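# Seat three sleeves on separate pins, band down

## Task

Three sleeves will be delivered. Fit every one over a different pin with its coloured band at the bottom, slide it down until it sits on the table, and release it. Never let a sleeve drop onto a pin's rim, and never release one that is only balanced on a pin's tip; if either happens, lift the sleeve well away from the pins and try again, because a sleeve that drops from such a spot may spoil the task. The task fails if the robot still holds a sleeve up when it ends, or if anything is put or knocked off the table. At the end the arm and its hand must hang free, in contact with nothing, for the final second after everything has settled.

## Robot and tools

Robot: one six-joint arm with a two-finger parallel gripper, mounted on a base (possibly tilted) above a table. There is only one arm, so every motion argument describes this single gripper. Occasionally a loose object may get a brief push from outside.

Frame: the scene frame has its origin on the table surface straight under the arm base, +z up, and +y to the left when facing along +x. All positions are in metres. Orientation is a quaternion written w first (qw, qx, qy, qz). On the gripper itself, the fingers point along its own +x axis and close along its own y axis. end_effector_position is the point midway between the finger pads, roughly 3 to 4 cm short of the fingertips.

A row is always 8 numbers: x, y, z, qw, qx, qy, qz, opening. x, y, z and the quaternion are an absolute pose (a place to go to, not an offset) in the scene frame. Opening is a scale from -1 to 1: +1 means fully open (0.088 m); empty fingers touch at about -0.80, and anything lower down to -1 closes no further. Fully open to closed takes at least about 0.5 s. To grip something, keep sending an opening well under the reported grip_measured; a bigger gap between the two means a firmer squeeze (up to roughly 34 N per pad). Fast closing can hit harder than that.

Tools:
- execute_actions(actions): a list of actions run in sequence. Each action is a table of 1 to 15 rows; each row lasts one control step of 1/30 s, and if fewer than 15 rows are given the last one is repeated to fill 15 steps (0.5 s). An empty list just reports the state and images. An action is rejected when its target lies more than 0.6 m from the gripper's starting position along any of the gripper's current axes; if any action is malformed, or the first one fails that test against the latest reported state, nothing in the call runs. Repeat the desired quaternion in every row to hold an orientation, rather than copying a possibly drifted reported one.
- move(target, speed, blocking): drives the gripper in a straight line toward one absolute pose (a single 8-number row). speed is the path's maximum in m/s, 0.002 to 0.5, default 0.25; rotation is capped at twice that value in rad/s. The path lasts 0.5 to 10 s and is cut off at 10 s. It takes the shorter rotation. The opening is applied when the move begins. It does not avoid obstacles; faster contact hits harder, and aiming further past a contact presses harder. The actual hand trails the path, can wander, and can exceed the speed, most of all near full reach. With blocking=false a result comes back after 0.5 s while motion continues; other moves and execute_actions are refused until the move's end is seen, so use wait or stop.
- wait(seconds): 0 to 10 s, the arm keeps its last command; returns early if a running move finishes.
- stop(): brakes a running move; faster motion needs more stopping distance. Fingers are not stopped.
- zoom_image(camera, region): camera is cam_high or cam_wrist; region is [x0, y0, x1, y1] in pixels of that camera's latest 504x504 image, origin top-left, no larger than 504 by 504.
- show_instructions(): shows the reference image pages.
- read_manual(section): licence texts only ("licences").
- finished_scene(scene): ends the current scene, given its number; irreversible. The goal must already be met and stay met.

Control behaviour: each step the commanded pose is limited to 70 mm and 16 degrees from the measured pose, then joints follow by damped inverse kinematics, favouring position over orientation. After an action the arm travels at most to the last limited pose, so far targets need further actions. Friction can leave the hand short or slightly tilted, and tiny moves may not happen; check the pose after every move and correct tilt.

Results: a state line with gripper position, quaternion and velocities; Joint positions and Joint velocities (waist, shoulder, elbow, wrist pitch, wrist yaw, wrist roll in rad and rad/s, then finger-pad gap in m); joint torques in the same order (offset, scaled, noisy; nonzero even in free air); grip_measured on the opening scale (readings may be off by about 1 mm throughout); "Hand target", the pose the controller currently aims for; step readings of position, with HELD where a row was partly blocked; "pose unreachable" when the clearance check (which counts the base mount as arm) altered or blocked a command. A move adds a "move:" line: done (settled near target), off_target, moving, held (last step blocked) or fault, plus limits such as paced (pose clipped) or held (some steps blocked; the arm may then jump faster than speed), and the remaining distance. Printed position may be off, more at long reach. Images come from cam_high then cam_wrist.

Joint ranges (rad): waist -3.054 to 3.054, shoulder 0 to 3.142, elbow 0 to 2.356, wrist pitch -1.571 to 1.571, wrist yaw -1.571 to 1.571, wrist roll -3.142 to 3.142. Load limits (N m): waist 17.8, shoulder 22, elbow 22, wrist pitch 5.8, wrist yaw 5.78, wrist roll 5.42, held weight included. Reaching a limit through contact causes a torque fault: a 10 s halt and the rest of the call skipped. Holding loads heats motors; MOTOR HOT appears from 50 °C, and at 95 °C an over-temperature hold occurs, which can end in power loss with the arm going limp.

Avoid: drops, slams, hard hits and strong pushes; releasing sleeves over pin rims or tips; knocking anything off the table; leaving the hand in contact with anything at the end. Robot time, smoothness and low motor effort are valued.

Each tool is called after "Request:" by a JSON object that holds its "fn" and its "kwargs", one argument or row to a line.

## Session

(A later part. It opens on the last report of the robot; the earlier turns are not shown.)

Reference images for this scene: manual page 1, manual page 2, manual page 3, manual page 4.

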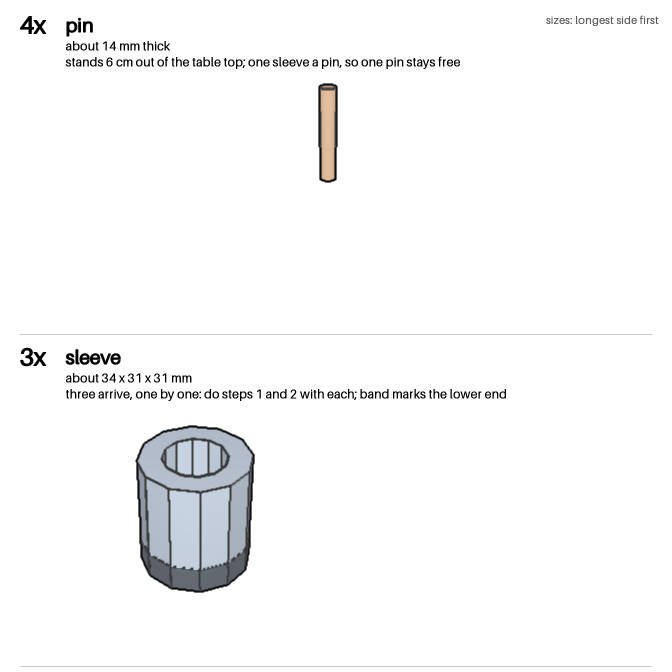

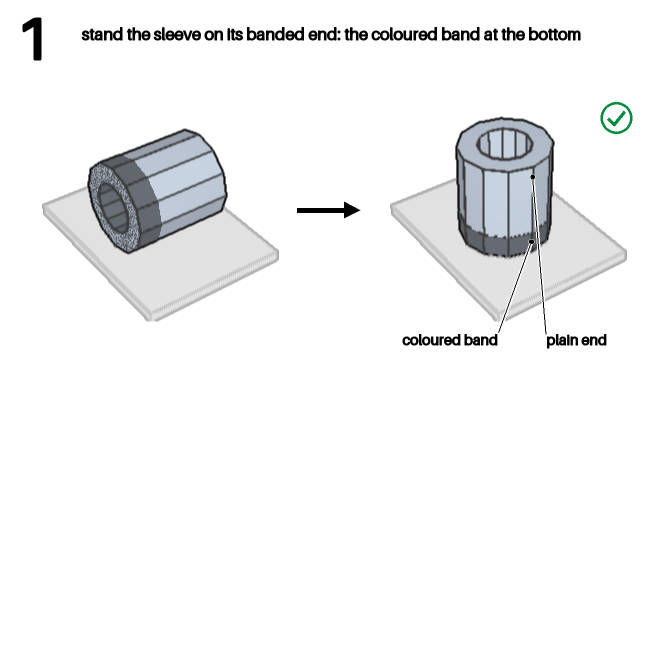

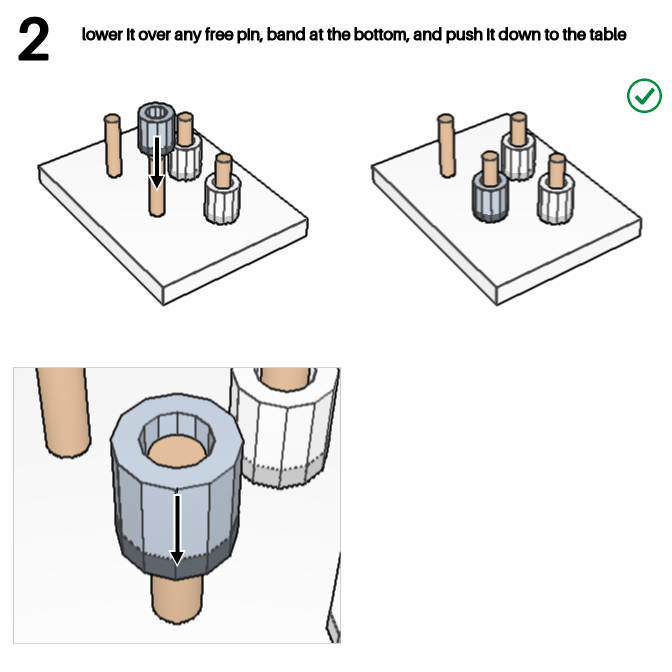

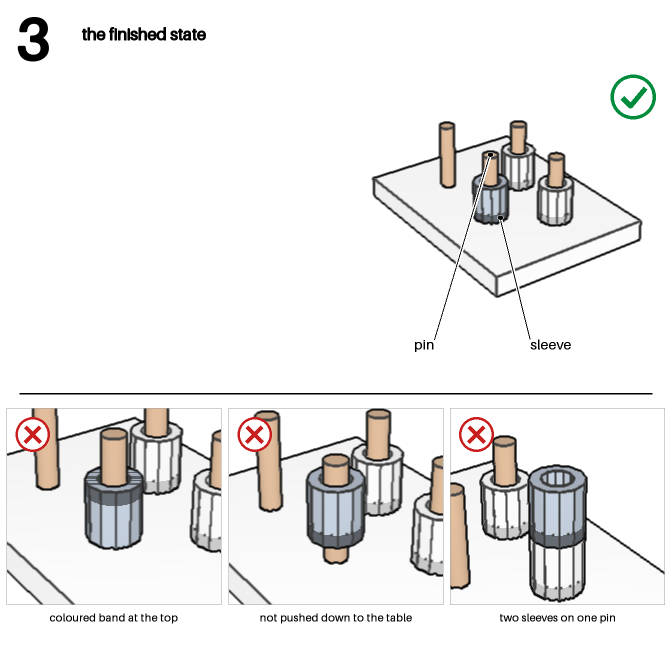

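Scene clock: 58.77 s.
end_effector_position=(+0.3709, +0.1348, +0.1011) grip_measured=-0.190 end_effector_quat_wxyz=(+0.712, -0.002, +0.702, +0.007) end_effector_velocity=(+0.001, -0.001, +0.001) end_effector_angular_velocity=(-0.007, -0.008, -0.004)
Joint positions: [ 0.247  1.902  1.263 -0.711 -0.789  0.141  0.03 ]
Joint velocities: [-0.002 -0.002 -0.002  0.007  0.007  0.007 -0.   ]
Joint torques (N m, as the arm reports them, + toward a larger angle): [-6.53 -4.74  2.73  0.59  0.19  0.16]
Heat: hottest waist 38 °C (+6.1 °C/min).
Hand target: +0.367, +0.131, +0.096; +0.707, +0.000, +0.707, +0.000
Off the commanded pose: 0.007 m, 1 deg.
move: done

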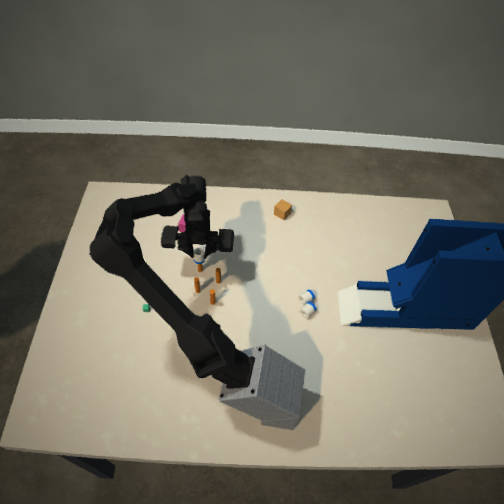

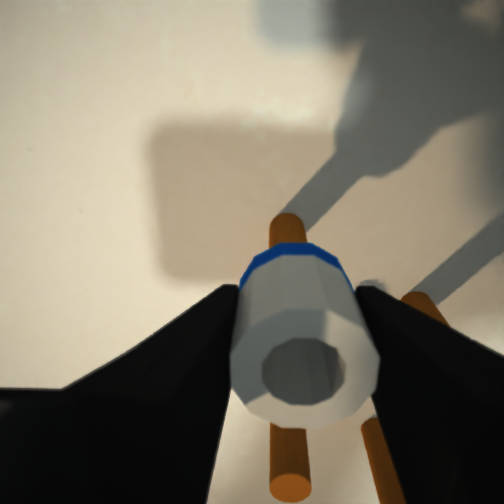

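Request:
{"fn": "move", "kwargs": {
  "target": [0.3675,0.131,0.039,0.707,0,0.707,0,-0.5],
  "speed": 0.025
}}

Request:
{"fn": "move", "kwargs": {
  "target": [0.3675,0.131,0.042,0.707,0,0.707,0,0.1]
}}

Request:
{"fn": "move", "kwargs": {
  "target": [0.372,0.136,0.14,0.707,0,0.707,0,0.1],
  "speed": 0.1
}}

Request:
{"fn": "move", "kwargs": {
  "target": [0.228,-0.155,0.09,0.22,-0.757,0.314,0.53,0.15],
  "speed": 0.35
}}

Scene clock: 65.10 s.
end_effector_position=(+0.3726, +0.1347, +0.0475) grip_measured=-0.190 end_effector_quat_wxyz=(+0.714, -0.000, +0.700, +0.006) end_effector_velocity=(-0.003, -0.003, +0.000) end_effector_angular_velocity=(-0.010, +0.005, -0.018)
Joint positions: [ 0.351  1.981  1.202 -0.465 -0.761  0.291  0.03 ]
Joint velocities: [-0.002 -0.002 -0.007 -0.007  0.007  0.007  0.   ]
Joint torques (N m, as the arm reports them, + toward a larger angle): [-6.08 -4.29  2.24  1.03  0.16  0.17]
Heat: hottest waist 38 °C (+6.0 °C/min).
Hand target: +0.368, +0.131, +0.039; +0.707, +0.001, +0.707, +0.000
Off the commanded pose: 0.011 m, 1 deg.
move: off_target

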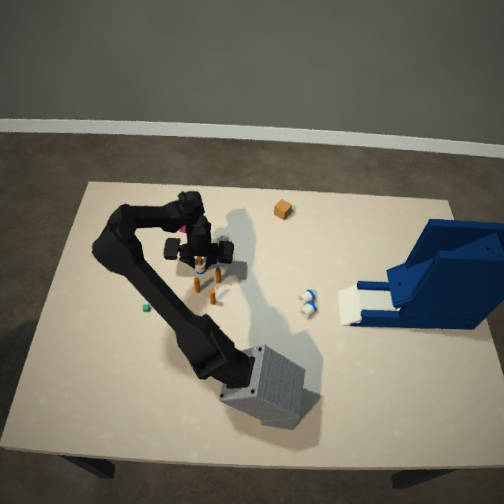

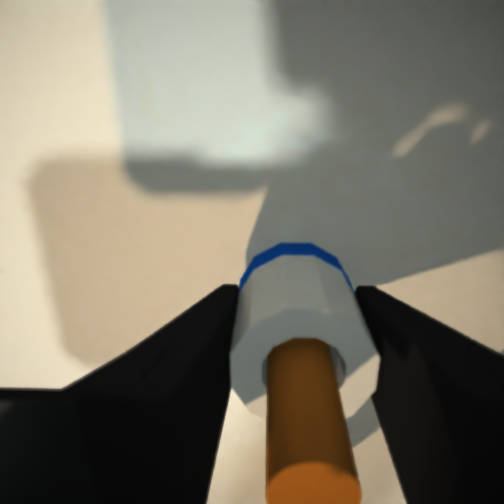

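Scene clock: 65.80 s.
end_effector_position=(+0.3719, +0.1348, +0.0470) grip_measured=+0.099 end_effector_quat_wxyz=(+0.713, +0.000, +0.701, +0.005) end_effector_velocity=(-0.004, -0.002, -0.001) end_effector_angular_velocity=(+0.003, +0.012, -0.006)
Joint positions: [ 0.352  1.982  1.202 -0.467 -0.762  0.291  0.044]
Joint velocities: [-0.002  0.002 -0.007 -0.007 -0.007 -0.007 -0.   ]
Joint torques (N m, as the arm reports them, + toward a larger angle): [-6.7  -4.92  2.52  0.23  0.19 -0.09]
Heat: hottest waist 38 °C (+6.0 °C/min).
Hand target: +0.367, +0.131, +0.042; +0.707, -0.000, +0.707, +0.000
Off the commanded pose: 0.008 m, 1 deg.
move: done

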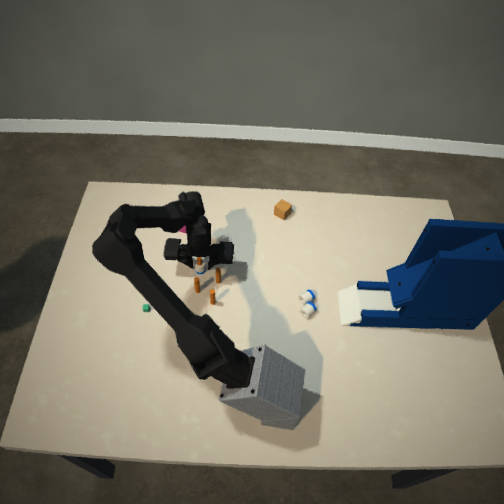

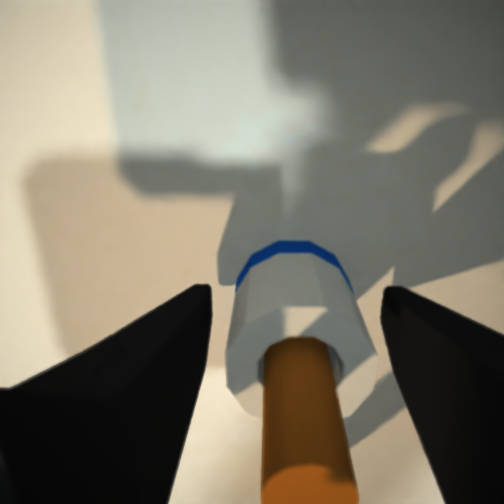

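Scene clock: 67.13 s.
end_effector_position=(+0.3699, +0.1322, +0.1376) grip_measured=+0.100 end_effector_quat_wxyz=(+0.705, +0.002, +0.709, -0.007) end_effector_velocity=(-0.003, +0.001, +0.002) end_effector_angular_velocity=(+0.007, +0.011, +0.008)
Joint positions: [ 0.171  1.886  1.353 -0.923 -0.791  0.038  0.044]
Joint velocities: [-0.002 -0.002  0.002 -0.022 -0.007 -0.022  0.   ]
Joint torques (N m, as the arm reports them, + toward a larger angle): [-7.11 -5.99  5.35  0.18 -0.19 -0.15]
Heat: hottest waist 38 °C (+6.0 °C/min).
Hand target: +0.372, +0.135, +0.140; +0.707, -0.001, +0.707, -0.001
Off the commanded pose: 0.005 m, 1 deg.
move: done

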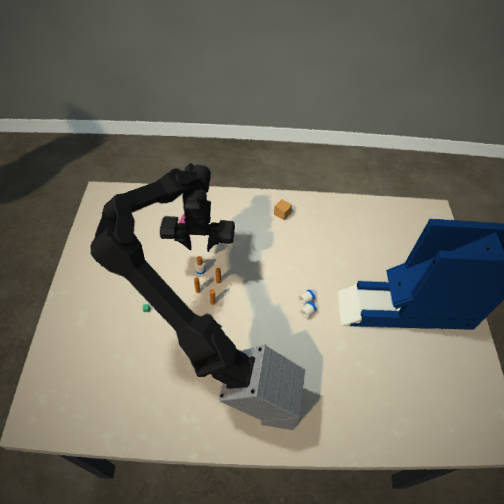

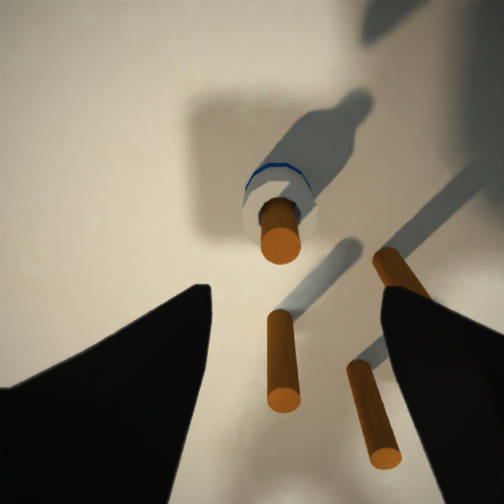

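Scene clock: 71.07 s.
end_effector_position=(+0.2292, -0.1554, +0.0919) grip_measured=+0.150 end_effector_quat_wxyz=(-0.216, +0.756, -0.319, -0.528) end_effector_velocity=(-0.004, +0.001, -0.001) end_effector_angular_velocity=(+0.006, +0.010, +0.021)
Joint positions: [-0.424  2.317  0.643  0.106 -0.631 -2.854  0.046]
Joint velocities: [-0.007  0.002 -0.007 -0.007 -0.007 -0.037 -0.   ]
Joint torques (N m, as the arm reports them, + toward a larger angle): [-5.24 -3.66  3.78  1.04 -0.13 -0.15]
Heat: hottest waist 38 °C (+5.0 °C/min).
Hand target: +0.229, -0.156, +0.091; -0.217, +0.756, -0.317, -0.530
Off the commanded pose: 0.002 m, 1 deg.
move: done

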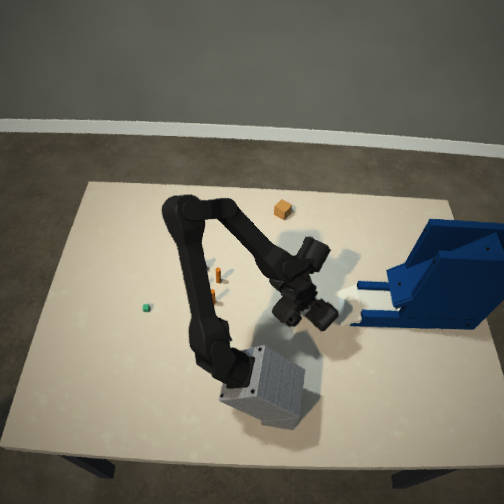

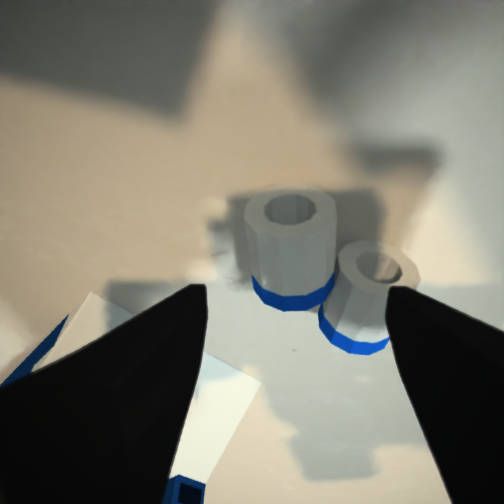

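Request:
{"fn": "move", "kwargs": {
  "target": [0.234,-0.163,0.036,0.22,-0.757,0.314,0.53,0.1],
  "speed": 0.04
}}

Scene clock: 76.93 s.
end_effector_position=(+0.2339, -0.1627, +0.0384) grip_measured=+0.100 end_effector_quat_wxyz=(-0.218, +0.758, -0.315, -0.528) end_effector_velocity=(+0.005, +0.001, +0.001) end_effector_angular_velocity=(+0.016, -0.017, +0.007)
Joint positions: [-0.284  2.527  0.646  0.418 -0.634 -2.679  0.044]
Joint velocities: [-0.002  0.002  0.007  0.007 -0.022  0.007 -0.   ]
Joint torques (N m, as the arm reports them, + toward a larger angle): [-4.97 -3.74  2.43  1.   -0.07  0.11]
Heat: hottest waist 37 °C (+4.0 °C/min).
Hand target: +0.234, -0.163, +0.036; -0.221, +0.757, -0.313, -0.530
Off the commanded pose: 0.002 m, 0 deg.
move: done

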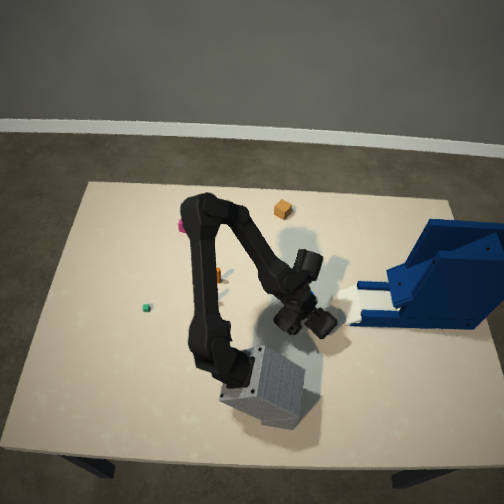

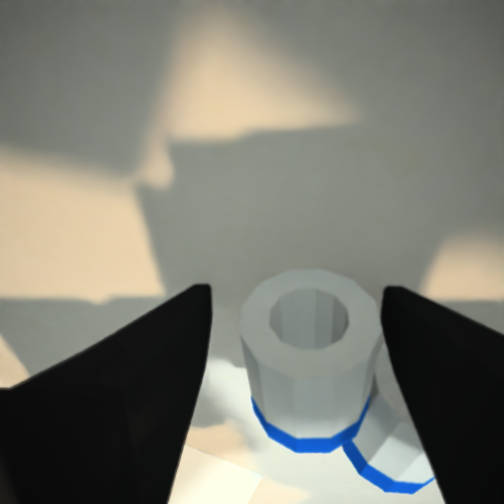

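Request:
{"fn": "move", "kwargs": {
  "target": [0.234,-0.163,0.037,0.22,-0.757,0.314,0.53,-0.5]
}}

Request:
{"fn": "move", "kwargs": {
  "target": [0.234,-0.163,0.11,0.22,-0.757,0.314,0.53,-0.5],
  "speed": 0.1
}}

Request:
{"fn": "move", "kwargs": {
  "target": [0.36,-0.13,0.11,0.707,0,0.707,0,-0.5],
  "speed": 0.35
}}

Request:
{"fn": "move", "kwargs": {
  "target": [0.40,-0.11,0.075,0.853,0.087,0.15,-0.492,-0.5],
  "speed": 0.35
}}

Request:
{"fn": "move", "kwargs": {
  "target": [0.40,-0.11,0.032,0.853,0.087,0.15,-0.492,-0.5],
  "speed": 0.03
}}

Request:
{"fn": "move", "kwargs": {
  "target": [0.40,-0.11,0.036,0.853,0.087,0.15,-0.492,0.3],
  "speed": 0.02
}}

Request:
{"fn": "move", "kwargs": {
  "target": [0.40,-0.11,0.1,0.853,0.087,0.15,-0.492,0.3],
  "speed": 0.1
}}

Request:
{"fn": "move", "kwargs": {
  "target": [0.41,-0.13,0.09,0.707,0,0.707,0,0.3],
  "speed": 0.35
}}

Request:
{"fn": "move", "kwargs": {
  "target": [0.409,-0.129,0.044,0.707,0,0.707,0,0.3],
  "speed": 0.06
}}

Request:
{"fn": "move", "kwargs": {
  "target": [0.409,-0.129,0.044,0.707,0,0.707,0,-0.5]
}}

Request:
{"fn": "move", "kwargs": {
  "target": [0.39,-0.08,0.14,0.707,0,0.707,0,-0.5],
  "speed": 0.15
}}

Request:
{"fn": "move", "kwargs": {
  "target": [0.31,0.0765,0.14,0.707,0,0.707,0,-0.5]
}}

Request:
{"fn": "move", "kwargs": {
  "target": [0.31,0.0765,0.114,0.707,0,0.707,0,-0.5],
  "speed": 0.05
}}

Scene clock: 87.53 s.
end_effector_position=(+0.2340, -0.1628, +0.0382) grip_measured=-0.174 end_effector_quat_wxyz=(-0.219, +0.758, -0.315, -0.528) end_effector_velocity=(-0.003, +0.001, +0.001) end_effector_angular_velocity=(+0.013, -0.002, -0.018)
Joint positions: [-0.284  2.528  0.647  0.418 -0.634 -2.678  0.03 ]
Joint velocities: [-0.007 -0.002 -0.007 -0.007 -0.007  0.007 -0.   ]
Joint torques (N m, as the arm reports them, + toward a larger angle): [-5.31 -4.1   2.46  0.64 -0.02 -0.01]
Heat: hottest waist 37 °C (+3.0 °C/min).
Hand target: +0.234, -0.163, +0.037; -0.220, +0.757, -0.314, -0.530
Off the commanded pose: 0.001 m, 0 deg.
move: done

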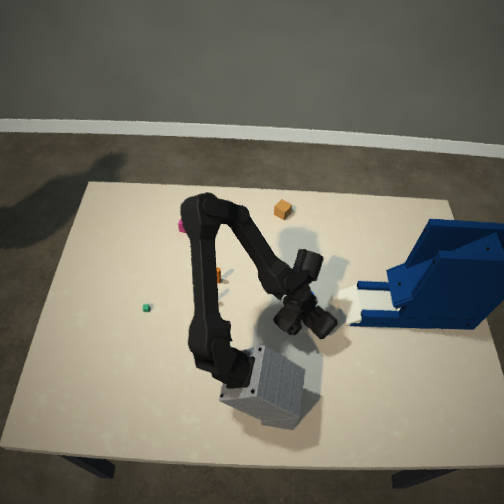

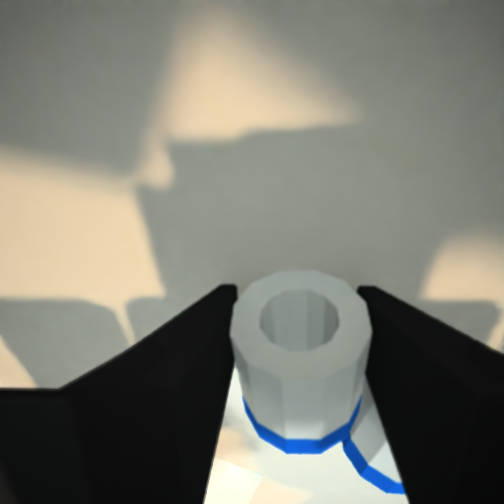

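Scene clock: 88.63 s.
end_effector_position=(+0.2294, -0.1626, +0.1067) grip_measured=-0.176 end_effector_quat_wxyz=(-0.223, +0.752, -0.319, -0.532) end_effector_velocity=(-0.003, -0.002, +0.002) end_effector_angular_velocity=(-0.018, +0.009, -0.007)
Joint positions: [-0.483  2.309  0.701 -0.021 -0.637 -2.927  0.03 ]
Joint velocities: [-0.007 -0.007 -0.002 -0.007  0.022 -0.007  0.   ]
Joint torques (N m, as the arm reports them, + toward a larger angle): [-5.43 -5.36  4.86  0.73 -0.05 -0.18]
Heat: hottest waist 37 °C (+2.0 °C/min).
Hand target: +0.233, -0.163, +0.110; -0.219, +0.756, -0.315, -0.530
Off the commanded pose: 0.006 m, 1 deg.
move: done

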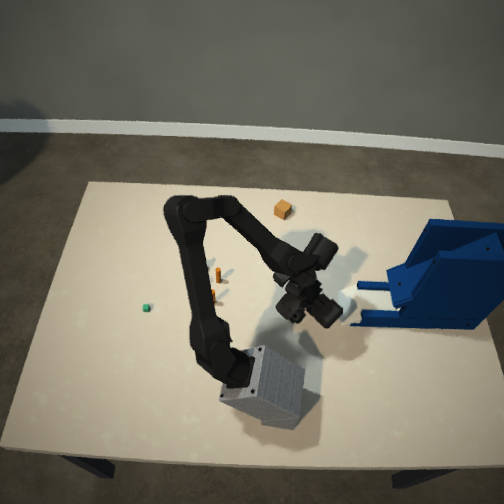

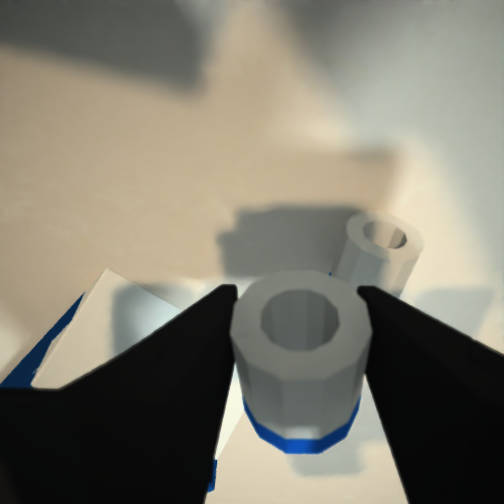

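Scene clock: 92.50 s.
end_effector_position=(+0.3594, -0.1295, +0.1130) grip_measured=-0.184 end_effector_quat_wxyz=(+0.709, -0.004, +0.705, +0.001) end_effector_velocity=(-0.000, +0.001, +0.000) end_effector_angular_velocity=(+0.009, -0.001, +0.001)
Joint positions: [-0.263  2.532  1.492 -0.831 -0.756 -0.579  0.03 ]
Joint velocities: [-0.002  0.002  0.002 -0.007 -0.007 -0.007 -0.   ]
Joint torques (N m, as the arm reports them, + toward a larger angle): [-7.83 -5.45  5.42  0.2  -0.17  0.13]
Heat: hottest waist 37 °C (+2.0 °C/min).
Hand target: +0.360, -0.130, +0.110; +0.708, +0.000, +0.706, +0.002
Off the commanded pose: 0.003 m, 1 deg.
move: done

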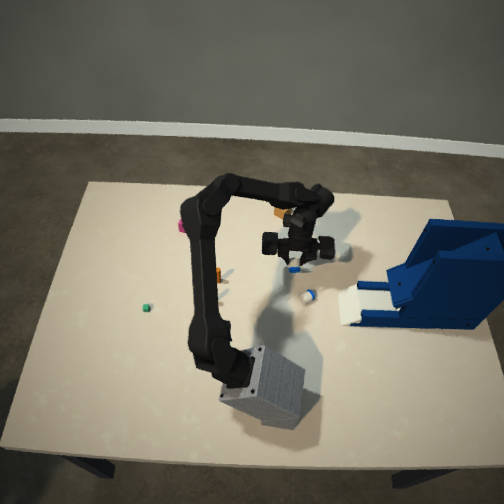

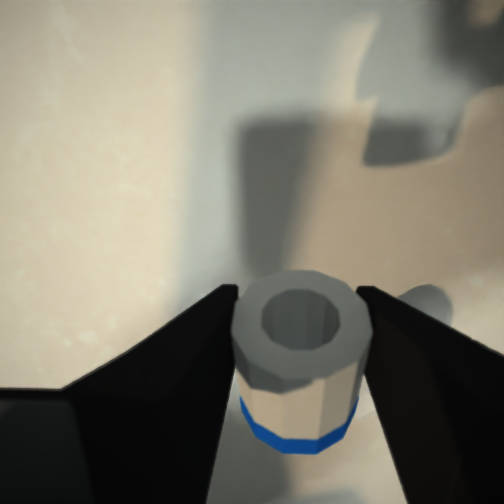

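Scene clock: 95.27 s.
end_effector_position=(+0.4006, -0.1073, +0.0784) grip_measured=-0.188 end_effector_quat_wxyz=(+0.853, +0.090, +0.151, -0.491) end_effector_velocity=(-0.006, -0.002, -0.004) end_effector_angular_velocity=(+0.000, +0.029, -0.013)
Joint positions: [0.265 2.282 0.888 0.408 0.389 1.301 0.03 ]
Joint velocities: [ 0.002  0.002 -0.002 -0.022 -0.007 -0.007 -0.   ]
Joint torques (N m, as the arm reports them, + toward a larger angle): [-6.86 -4.37  2.28  0.7   0.81  0.17]
Heat: hottest waist 37 °C (+2.0 °C/min).
Hand target: +0.400, -0.108, +0.076; +0.852, +0.089, +0.151, -0.493
Off the commanded pose: 0.004 m, 0 deg.
move: done

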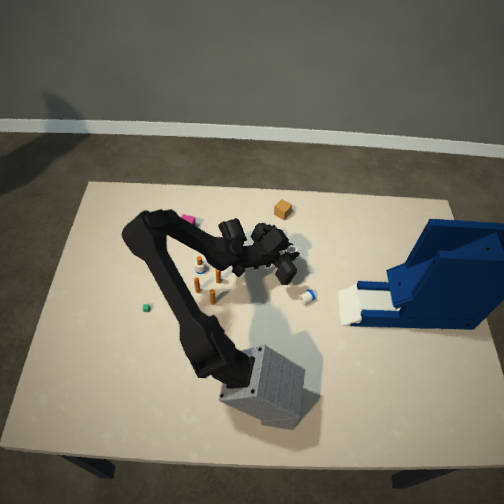

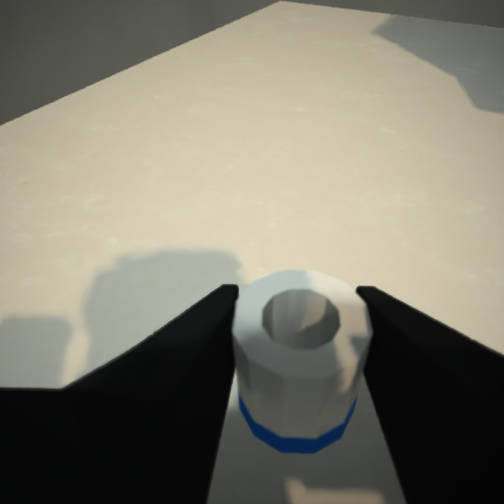

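Scene clock: 97.03 s.
end_effector_position=(+0.4021, -0.1107, +0.0405) grip_measured=-0.189 end_effector_quat_wxyz=(+0.854, +0.088, +0.141, -0.493) end_effector_velocity=(-0.000, -0.002, +0.001) end_effector_angular_velocity=(-0.010, -0.001, +0.001)
Joint positions: [0.343 2.408 0.955 0.442 0.45  1.379 0.03 ]
Joint velocities: [-0.002  0.002 -0.002  0.007  0.007 -0.007 -0.   ]
Joint torques (N m, as the arm reports them, + toward a larger angle): [-6.11 -3.64  1.6   0.8   0.45  0.1 ]
Heat: hottest waist 37 °C (+2.0 °C/min).
Hand target: +0.400, -0.110, +0.032; +0.853, +0.087, +0.150, -0.492
Off the commanded pose: 0.009 m, 1 deg.
move: off_target

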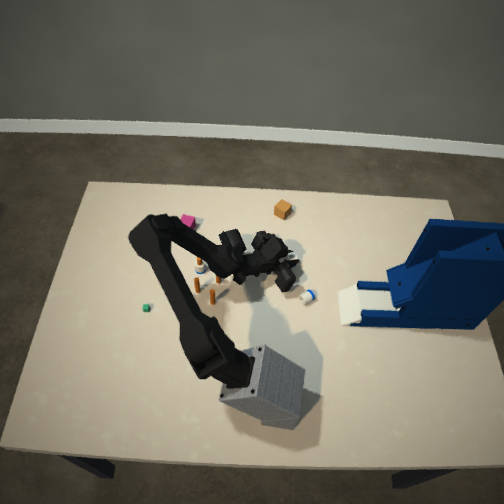

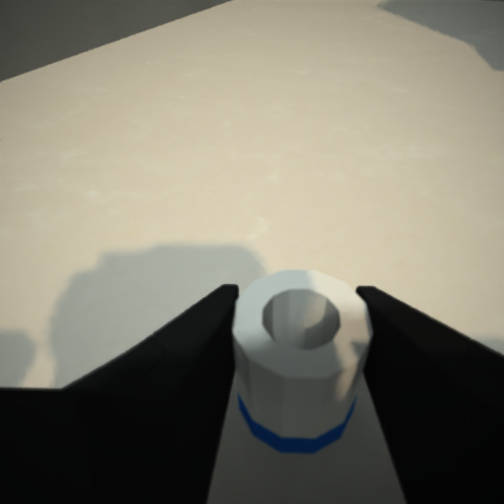

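Scene clock: 97.73 s.
end_effector_position=(+0.4021, -0.1103, +0.0394) grip_measured=+0.299 end_effector_quat_wxyz=(+0.854, +0.090, +0.144, -0.492) end_effector_velocity=(-0.002, +0.001, -0.005) end_effector_angular_velocity=(+0.018, +0.044, +0.001)
Joint positions: [0.344 2.408 0.955 0.442 0.445 1.379 0.054]
Joint velocities: [-0.002 -0.002  0.002 -0.022 -0.037 -0.022  0.   ]
Joint torques (N m, as the arm reports them, + toward a larger angle): [-7.11 -4.86  0.6   0.76  0.53 -0.11]
Heat: hottest waist 37 °C (+2.0 °C/min).
Hand target: +0.400, -0.110, +0.036; +0.853, +0.087, +0.150, -0.492
Off the commanded pose: 0.004 m, 1 deg.
move: done

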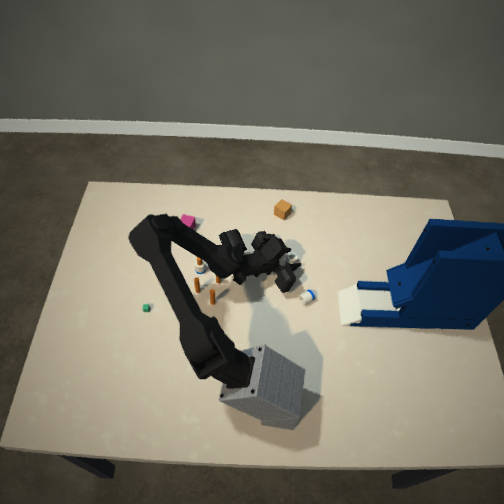

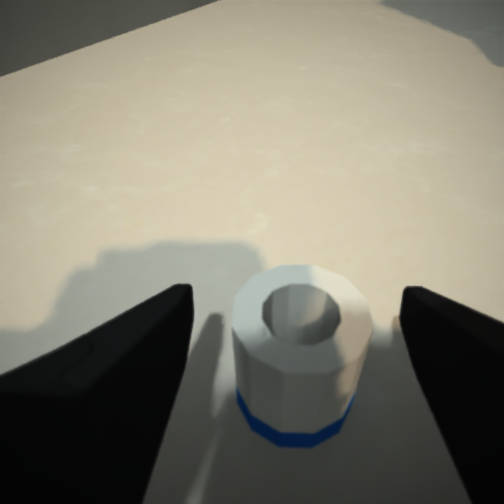

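Scene clock: 98.70 s.
end_effector_position=(+0.4015, -0.1113, +0.1004) grip_measured=+0.300 end_effector_quat_wxyz=(+0.853, +0.088, +0.145, -0.493) end_effector_velocity=(-0.012, -0.004, -0.006) end_effector_angular_velocity=(-0.006, +0.052, -0.018)
Joint positions: [0.214 2.235 0.87  0.399 0.372 1.256 0.054]
Joint velocities: [ 0.002  0.002 -0.017 -0.022 -0.007 -0.022 -0.   ]
Joint torques (N m, as the arm reports them, + toward a larger angle): [-7.31 -6.17  1.47  0.77  0.5  -0.1 ]
Heat: hottest waist 37 °C (+1.0 °C/min).
Hand target: +0.400, -0.110, +0.100; +0.853, +0.086, +0.150, -0.492
Off the commanded pose: 0.002 m, 1 deg.
move: done

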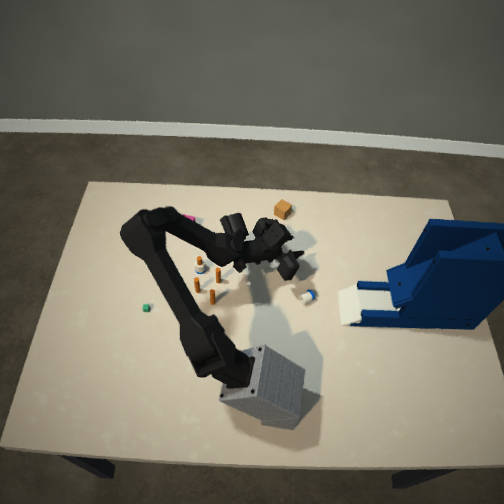

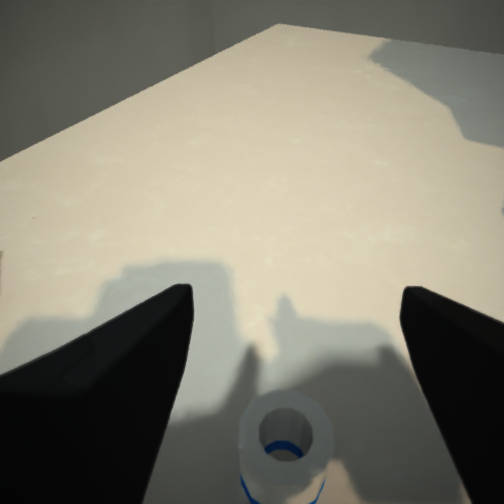

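Scene clock: 101.47 s.
end_effector_position=(+0.4103, -0.1299, +0.0921) grip_measured=+0.300 end_effector_quat_wxyz=(+0.709, -0.004, +0.705, -0.002) end_effector_velocity=(-0.005, +0.004, +0.002) end_effector_angular_velocity=(+0.023, +0.028, -0.016)
Joint positions: [-0.183  2.664  1.742 -0.873 -0.771 -0.466  0.054]
Joint velocities: [-0.002  0.007  0.022 -0.066 -0.007 -0.022  0.   ]
Joint torques (N m, as the arm reports them, + toward a larger angle): [-9.36 -6.06  5.18  0.2  -0.15 -0.14]
Heat: hottest waist 37 °C (+1.0 °C/min).
Hand target: +0.410, -0.131, +0.089; +0.707, -0.002, +0.707, +0.000
Off the commanded pose: 0.002 m, 1 deg.
move: done

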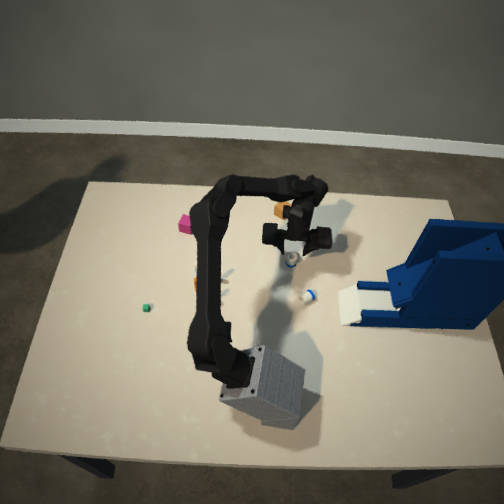

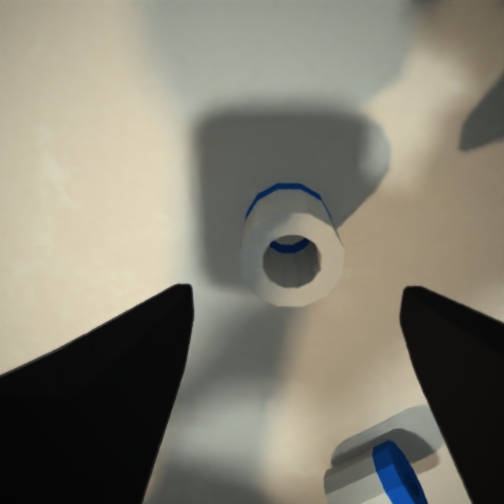

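Scene clock: 102.60 s.
end_effector_position=(+0.4148, -0.1280, +0.0503) grip_measured=+0.300 end_effector_quat_wxyz=(+0.712, -0.008, +0.702, +0.002) end_effector_velocity=(+0.006, +0.002, +0.002) end_effector_angular_velocity=(+0.013, -0.027, +0.025)
Joint positions: [-0.11   2.708  1.702 -0.707 -0.789 -0.368  0.054]
Joint velocities: [-0.002 -0.002  0.002  0.022 -0.022 -0.007 -0.   ]
Joint torques (N m, as the arm reports them, + toward a larger angle): [-9.03 -6.08  2.88  0.53 -0.22  0.08]
Heat: hottest waist 38 °C (+2.0 °C/min).
Hand target: +0.409, -0.129, +0.044; +0.707, +0.000, +0.707, +0.000
Off the commanded pose: 0.009 m, 1 deg.
move: off_target

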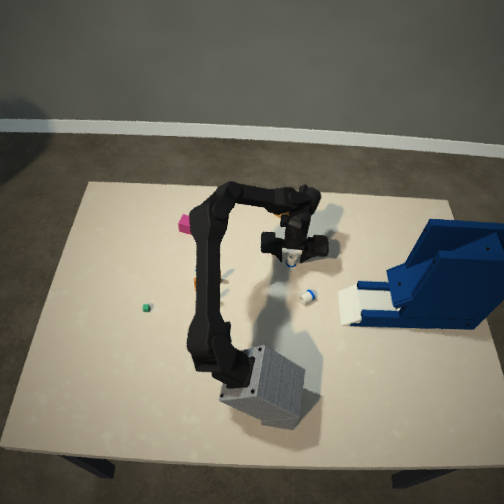

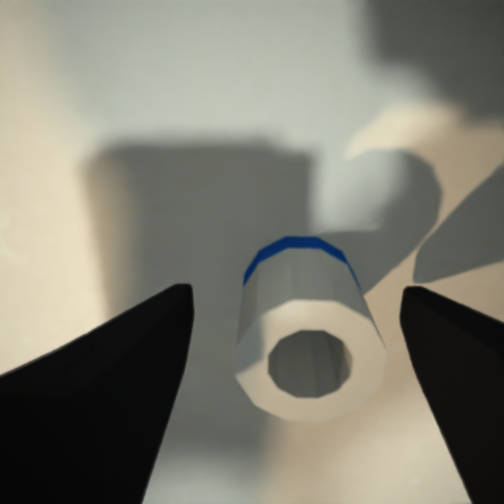

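Scene clock: 103.30 s.
end_effector_position=(+0.4148, -0.1280, +0.0502) grip_measured=-0.188 end_effector_quat_wxyz=(+0.712, -0.008, +0.702, +0.002) end_effector_velocity=(-0.002, -0.001, +0.001) end_effector_angular_velocity=(-0.006, +0.006, +0.015)
Joint positions: [-0.11   2.708  1.702 -0.706 -0.789 -0.368  0.03 ]
Joint velocities: [-0.002 -0.002 -0.002 -0.007  0.007 -0.022 -0.   ]
Joint torques (N m, as the arm reports them, + toward a larger angle): [-9.06 -6.12  2.74  0.54 -0.13  0.16]
Heat: hottest waist 38 °C (+2.0 °C/min).
Hand target: +0.409, -0.129, +0.044; +0.707, +0.000, +0.707, +0.000
Off the commanded pose: 0.009 m, 1 deg.
move: off_target

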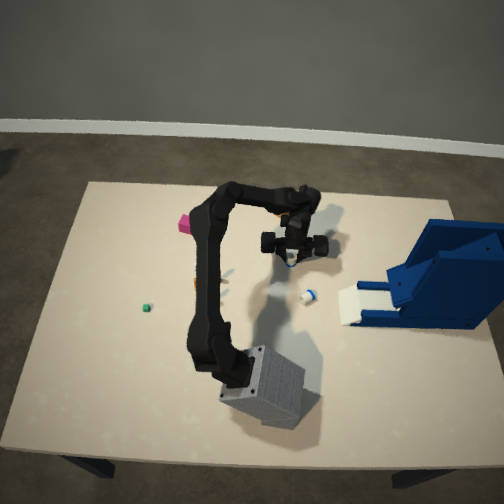

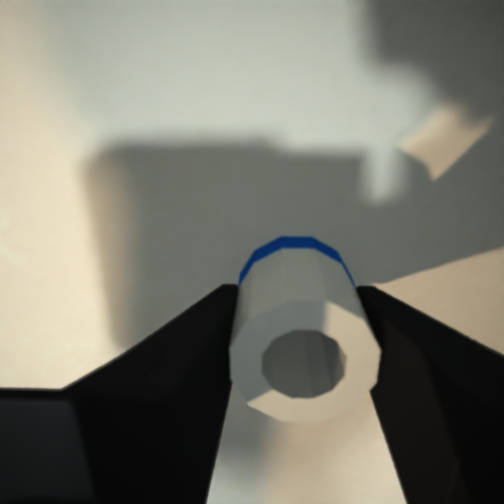

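Scene clock: 104.50 s.
end_effector_position=(+0.3920, -0.0812, +0.1404) grip_measured=-0.188 end_effector_quat_wxyz=(+0.709, +0.001, +0.705, -0.000) end_effector_velocity=(-0.002, +0.003, +0.002) end_effector_angular_velocity=(+0.012, +0.005, -0.006)
Joint positions: [-0.207  2.439  1.594 -0.978 -0.775 -0.497  0.03 ]
Joint velocities: [-0.002 -0.002  0.002 -0.022 -0.007 -0.007 -0.   ]
Joint torques (N m, as the arm reports them, + toward a larger angle): [-8.59 -7.24  3.32  0.16  0.14 -0.13]
Heat: hottest waist 38 °C (+2.0 °C/min).
Hand target: +0.389, -0.080, +0.140; +0.707, -0.000, +0.707, -0.000
Off the commanded pose: 0.002 m, 0 deg.
move: done

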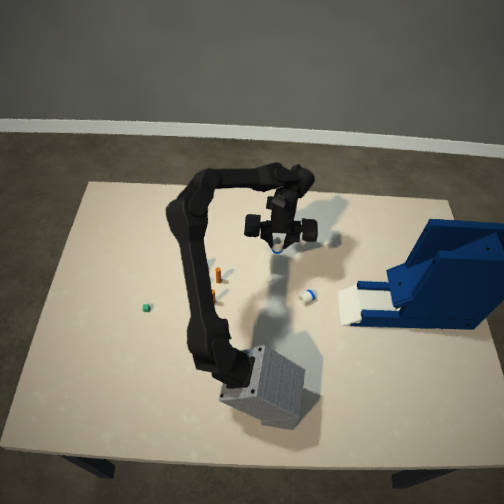

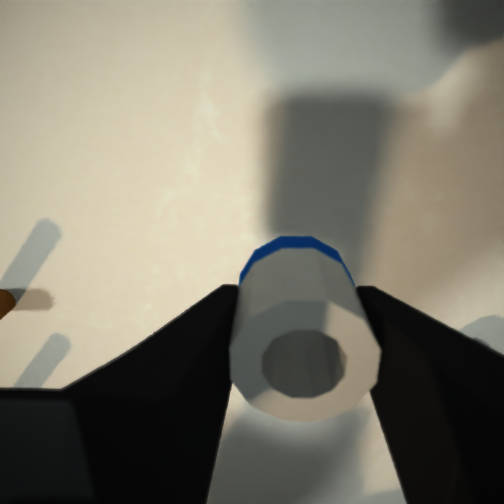

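Scene clock: 105.73 s.
end_effector_position=(+0.3123, +0.0751, +0.1407) grip_measured=-0.188 end_effector_quat_wxyz=(+0.709, -0.001, +0.705, +0.001) end_effector_velocity=(-0.002, +0.004, +0.002) end_effector_angular_velocity=(+0.007, -0.001, -0.004)
Joint positions: [ 0.031  1.797  1.042 -0.828 -0.807 -0.165  0.03 ]
Joint velocities: [ 0.002 -0.017 -0.007 -0.007 -0.007  0.007  0.   ]
Joint torques (N m, as the arm reports them, + toward a larger angle): [-5.77 -4.89  3.2   0.52 -0.02  0.14]
Heat: hottest waist 38 °C (+1.0 °C/min).
Hand target: +0.310, +0.076, +0.140; +0.708, +0.001, +0.706, +0.001
Off the commanded pose: 0.003 m, 0 deg.
move: done

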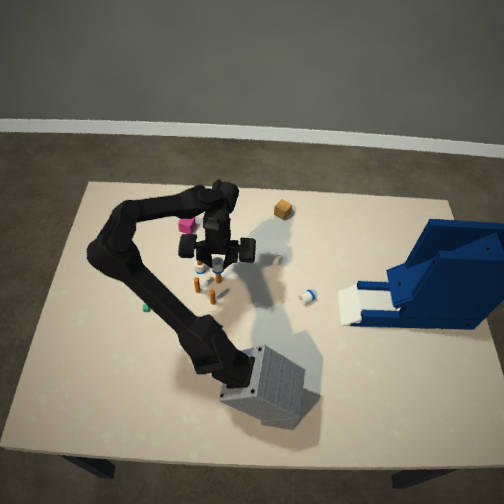

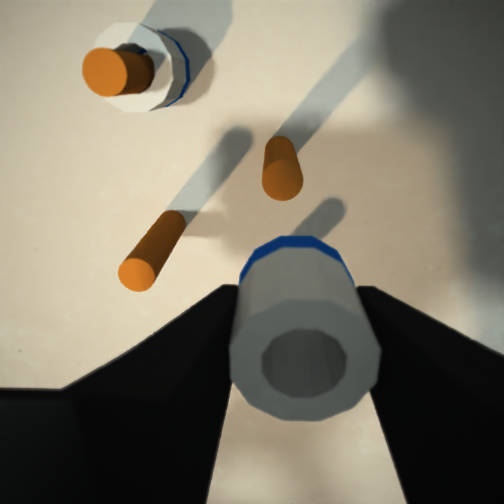

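Scene clock: 106.57 s.
end_effector_position=(+0.3138, +0.0787, +0.1180) grip_measured=-0.188 end_effector_quat_wxyz=(+0.712, -0.004, +0.702, +0.005) end_effector_velocity=(+0.001, +0.001, +0.001) end_effector_angular_velocity=(+0.007, -0.007, +0.011)
Joint positions: [ 0.095  1.807  0.993 -0.692 -0.807 -0.075  0.03 ]
Joint velocities: [-0.002 -0.002 -0.002  0.007 -0.007 -0.007 -0.   ]
Joint torques (N m, as the arm reports them, + toward a larger angle): [-5.8  -3.67  2.62  0.5   0.07  0.12]
Heat: hottest waist 38 °C (+1.0 °C/min).
Hand target: +0.310, +0.077, +0.114; +0.707, +0.000, +0.707, +0.000
Off the commanded pose: 0.006 m, 1 deg.
move: done

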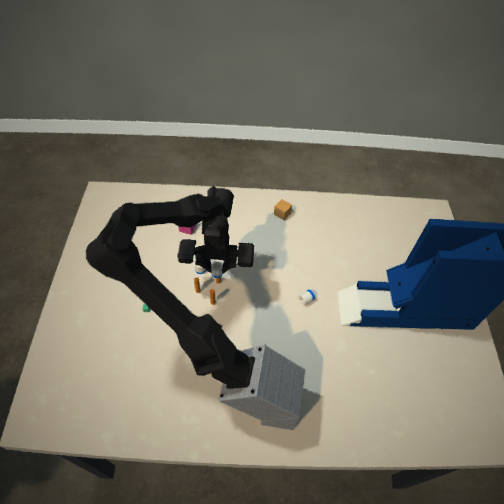

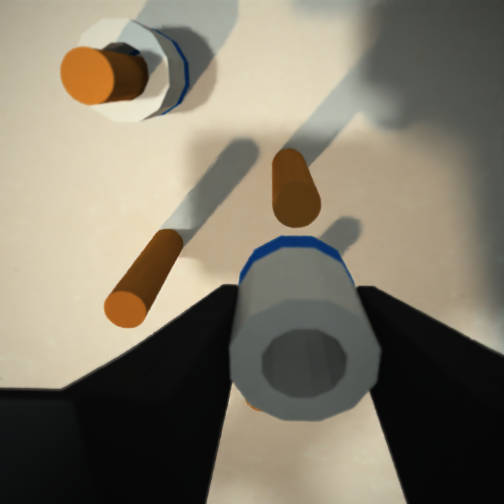

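Request:
{"fn": "move", "kwargs": {
  "target": [0.3305,0.076,0.126,0.707,0,0.707,0,-0.5],
  "speed": 0.04
}}

Request:
{"fn": "move", "kwargs": {
  "target": [0.3305,0.076,0.096,0.707,0,0.707,0,-0.5],
  "speed": 0.012
}}

Scene clock: 115.37 s.
end_effector_position=(+0.3289, +0.0773, +0.1264) grip_measured=-0.188 end_effector_quat_wxyz=(+0.708, +0.001, +0.706, +0.000) end_effector_velocity=(+0.001, +0.000, +0.000) end_effector_angular_velocity=(+0.008, +0.003, +0.015)
Joint positions: [ 0.075  1.857  1.091 -0.776 -0.806 -0.102  0.03 ]
Joint velocities: [-0.002  0.007  0.007 -0.007 -0.007 -0.022 -0.   ]
Joint torques (N m, as the arm reports them, + toward a larger angle): [-6.63 -3.97  4.96  0.22  0.07 -0.1 ]
Heat: hottest waist 38 °C (+0.0 °C/min).
Hand target: +0.330, +0.076, +0.126; +0.707, -0.000, +0.707, -0.000
Off the commanded pose: 0.002 m, 0 deg.
move: done

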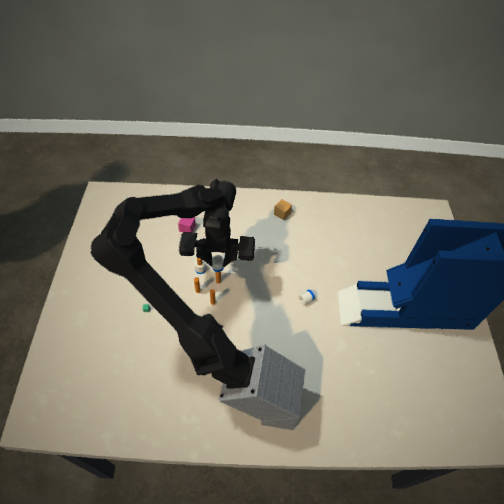

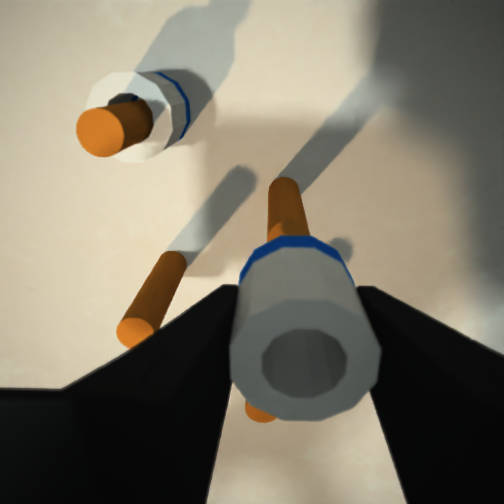

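Scene clock: 118.13 s.
end_effector_position=(+0.3345, +0.0788, +0.1004) grip_measured=-0.188 end_effector_quat_wxyz=(+0.712, -0.003, +0.702, +0.006) end_effector_velocity=(-0.002, +0.002, -0.000) end_effector_angular_velocity=(+0.022, +0.007, -0.017)
Joint positions: [ 0.137  1.89   1.055 -0.625 -0.806 -0.013  0.03 ]
Joint velocities: [-0.002  0.002 -0.002 -0.007 -0.022  0.007  0.   ]
Joint torques (N m, as the arm reports them, + toward a larger angle): [-6.11 -3.98  2.52  0.55  0.14  0.17]
Heat: hottest waist 38 °C (+0.0 °C/min).
Hand target: +0.331, +0.076, +0.096; +0.707, +0.000, +0.707, +0.000
Off the commanded pose: 0.007 m, 1 deg.
move: done

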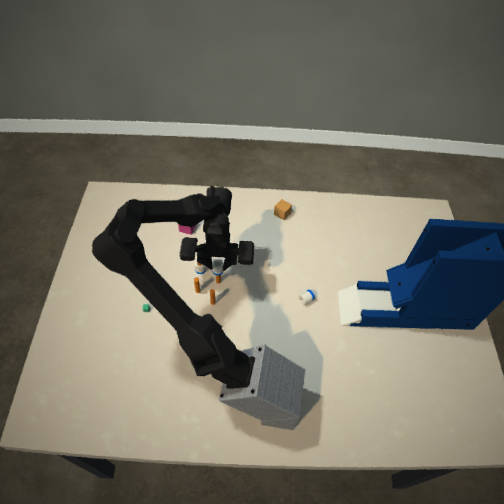

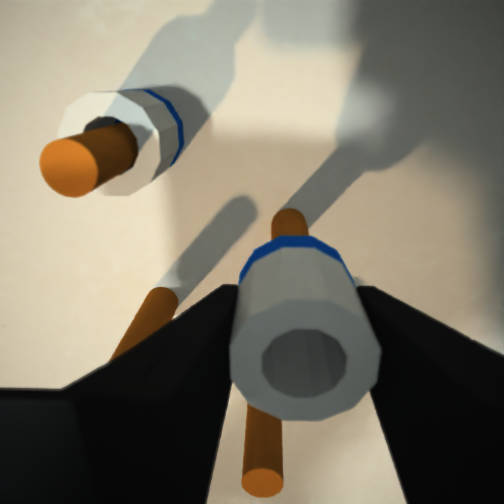

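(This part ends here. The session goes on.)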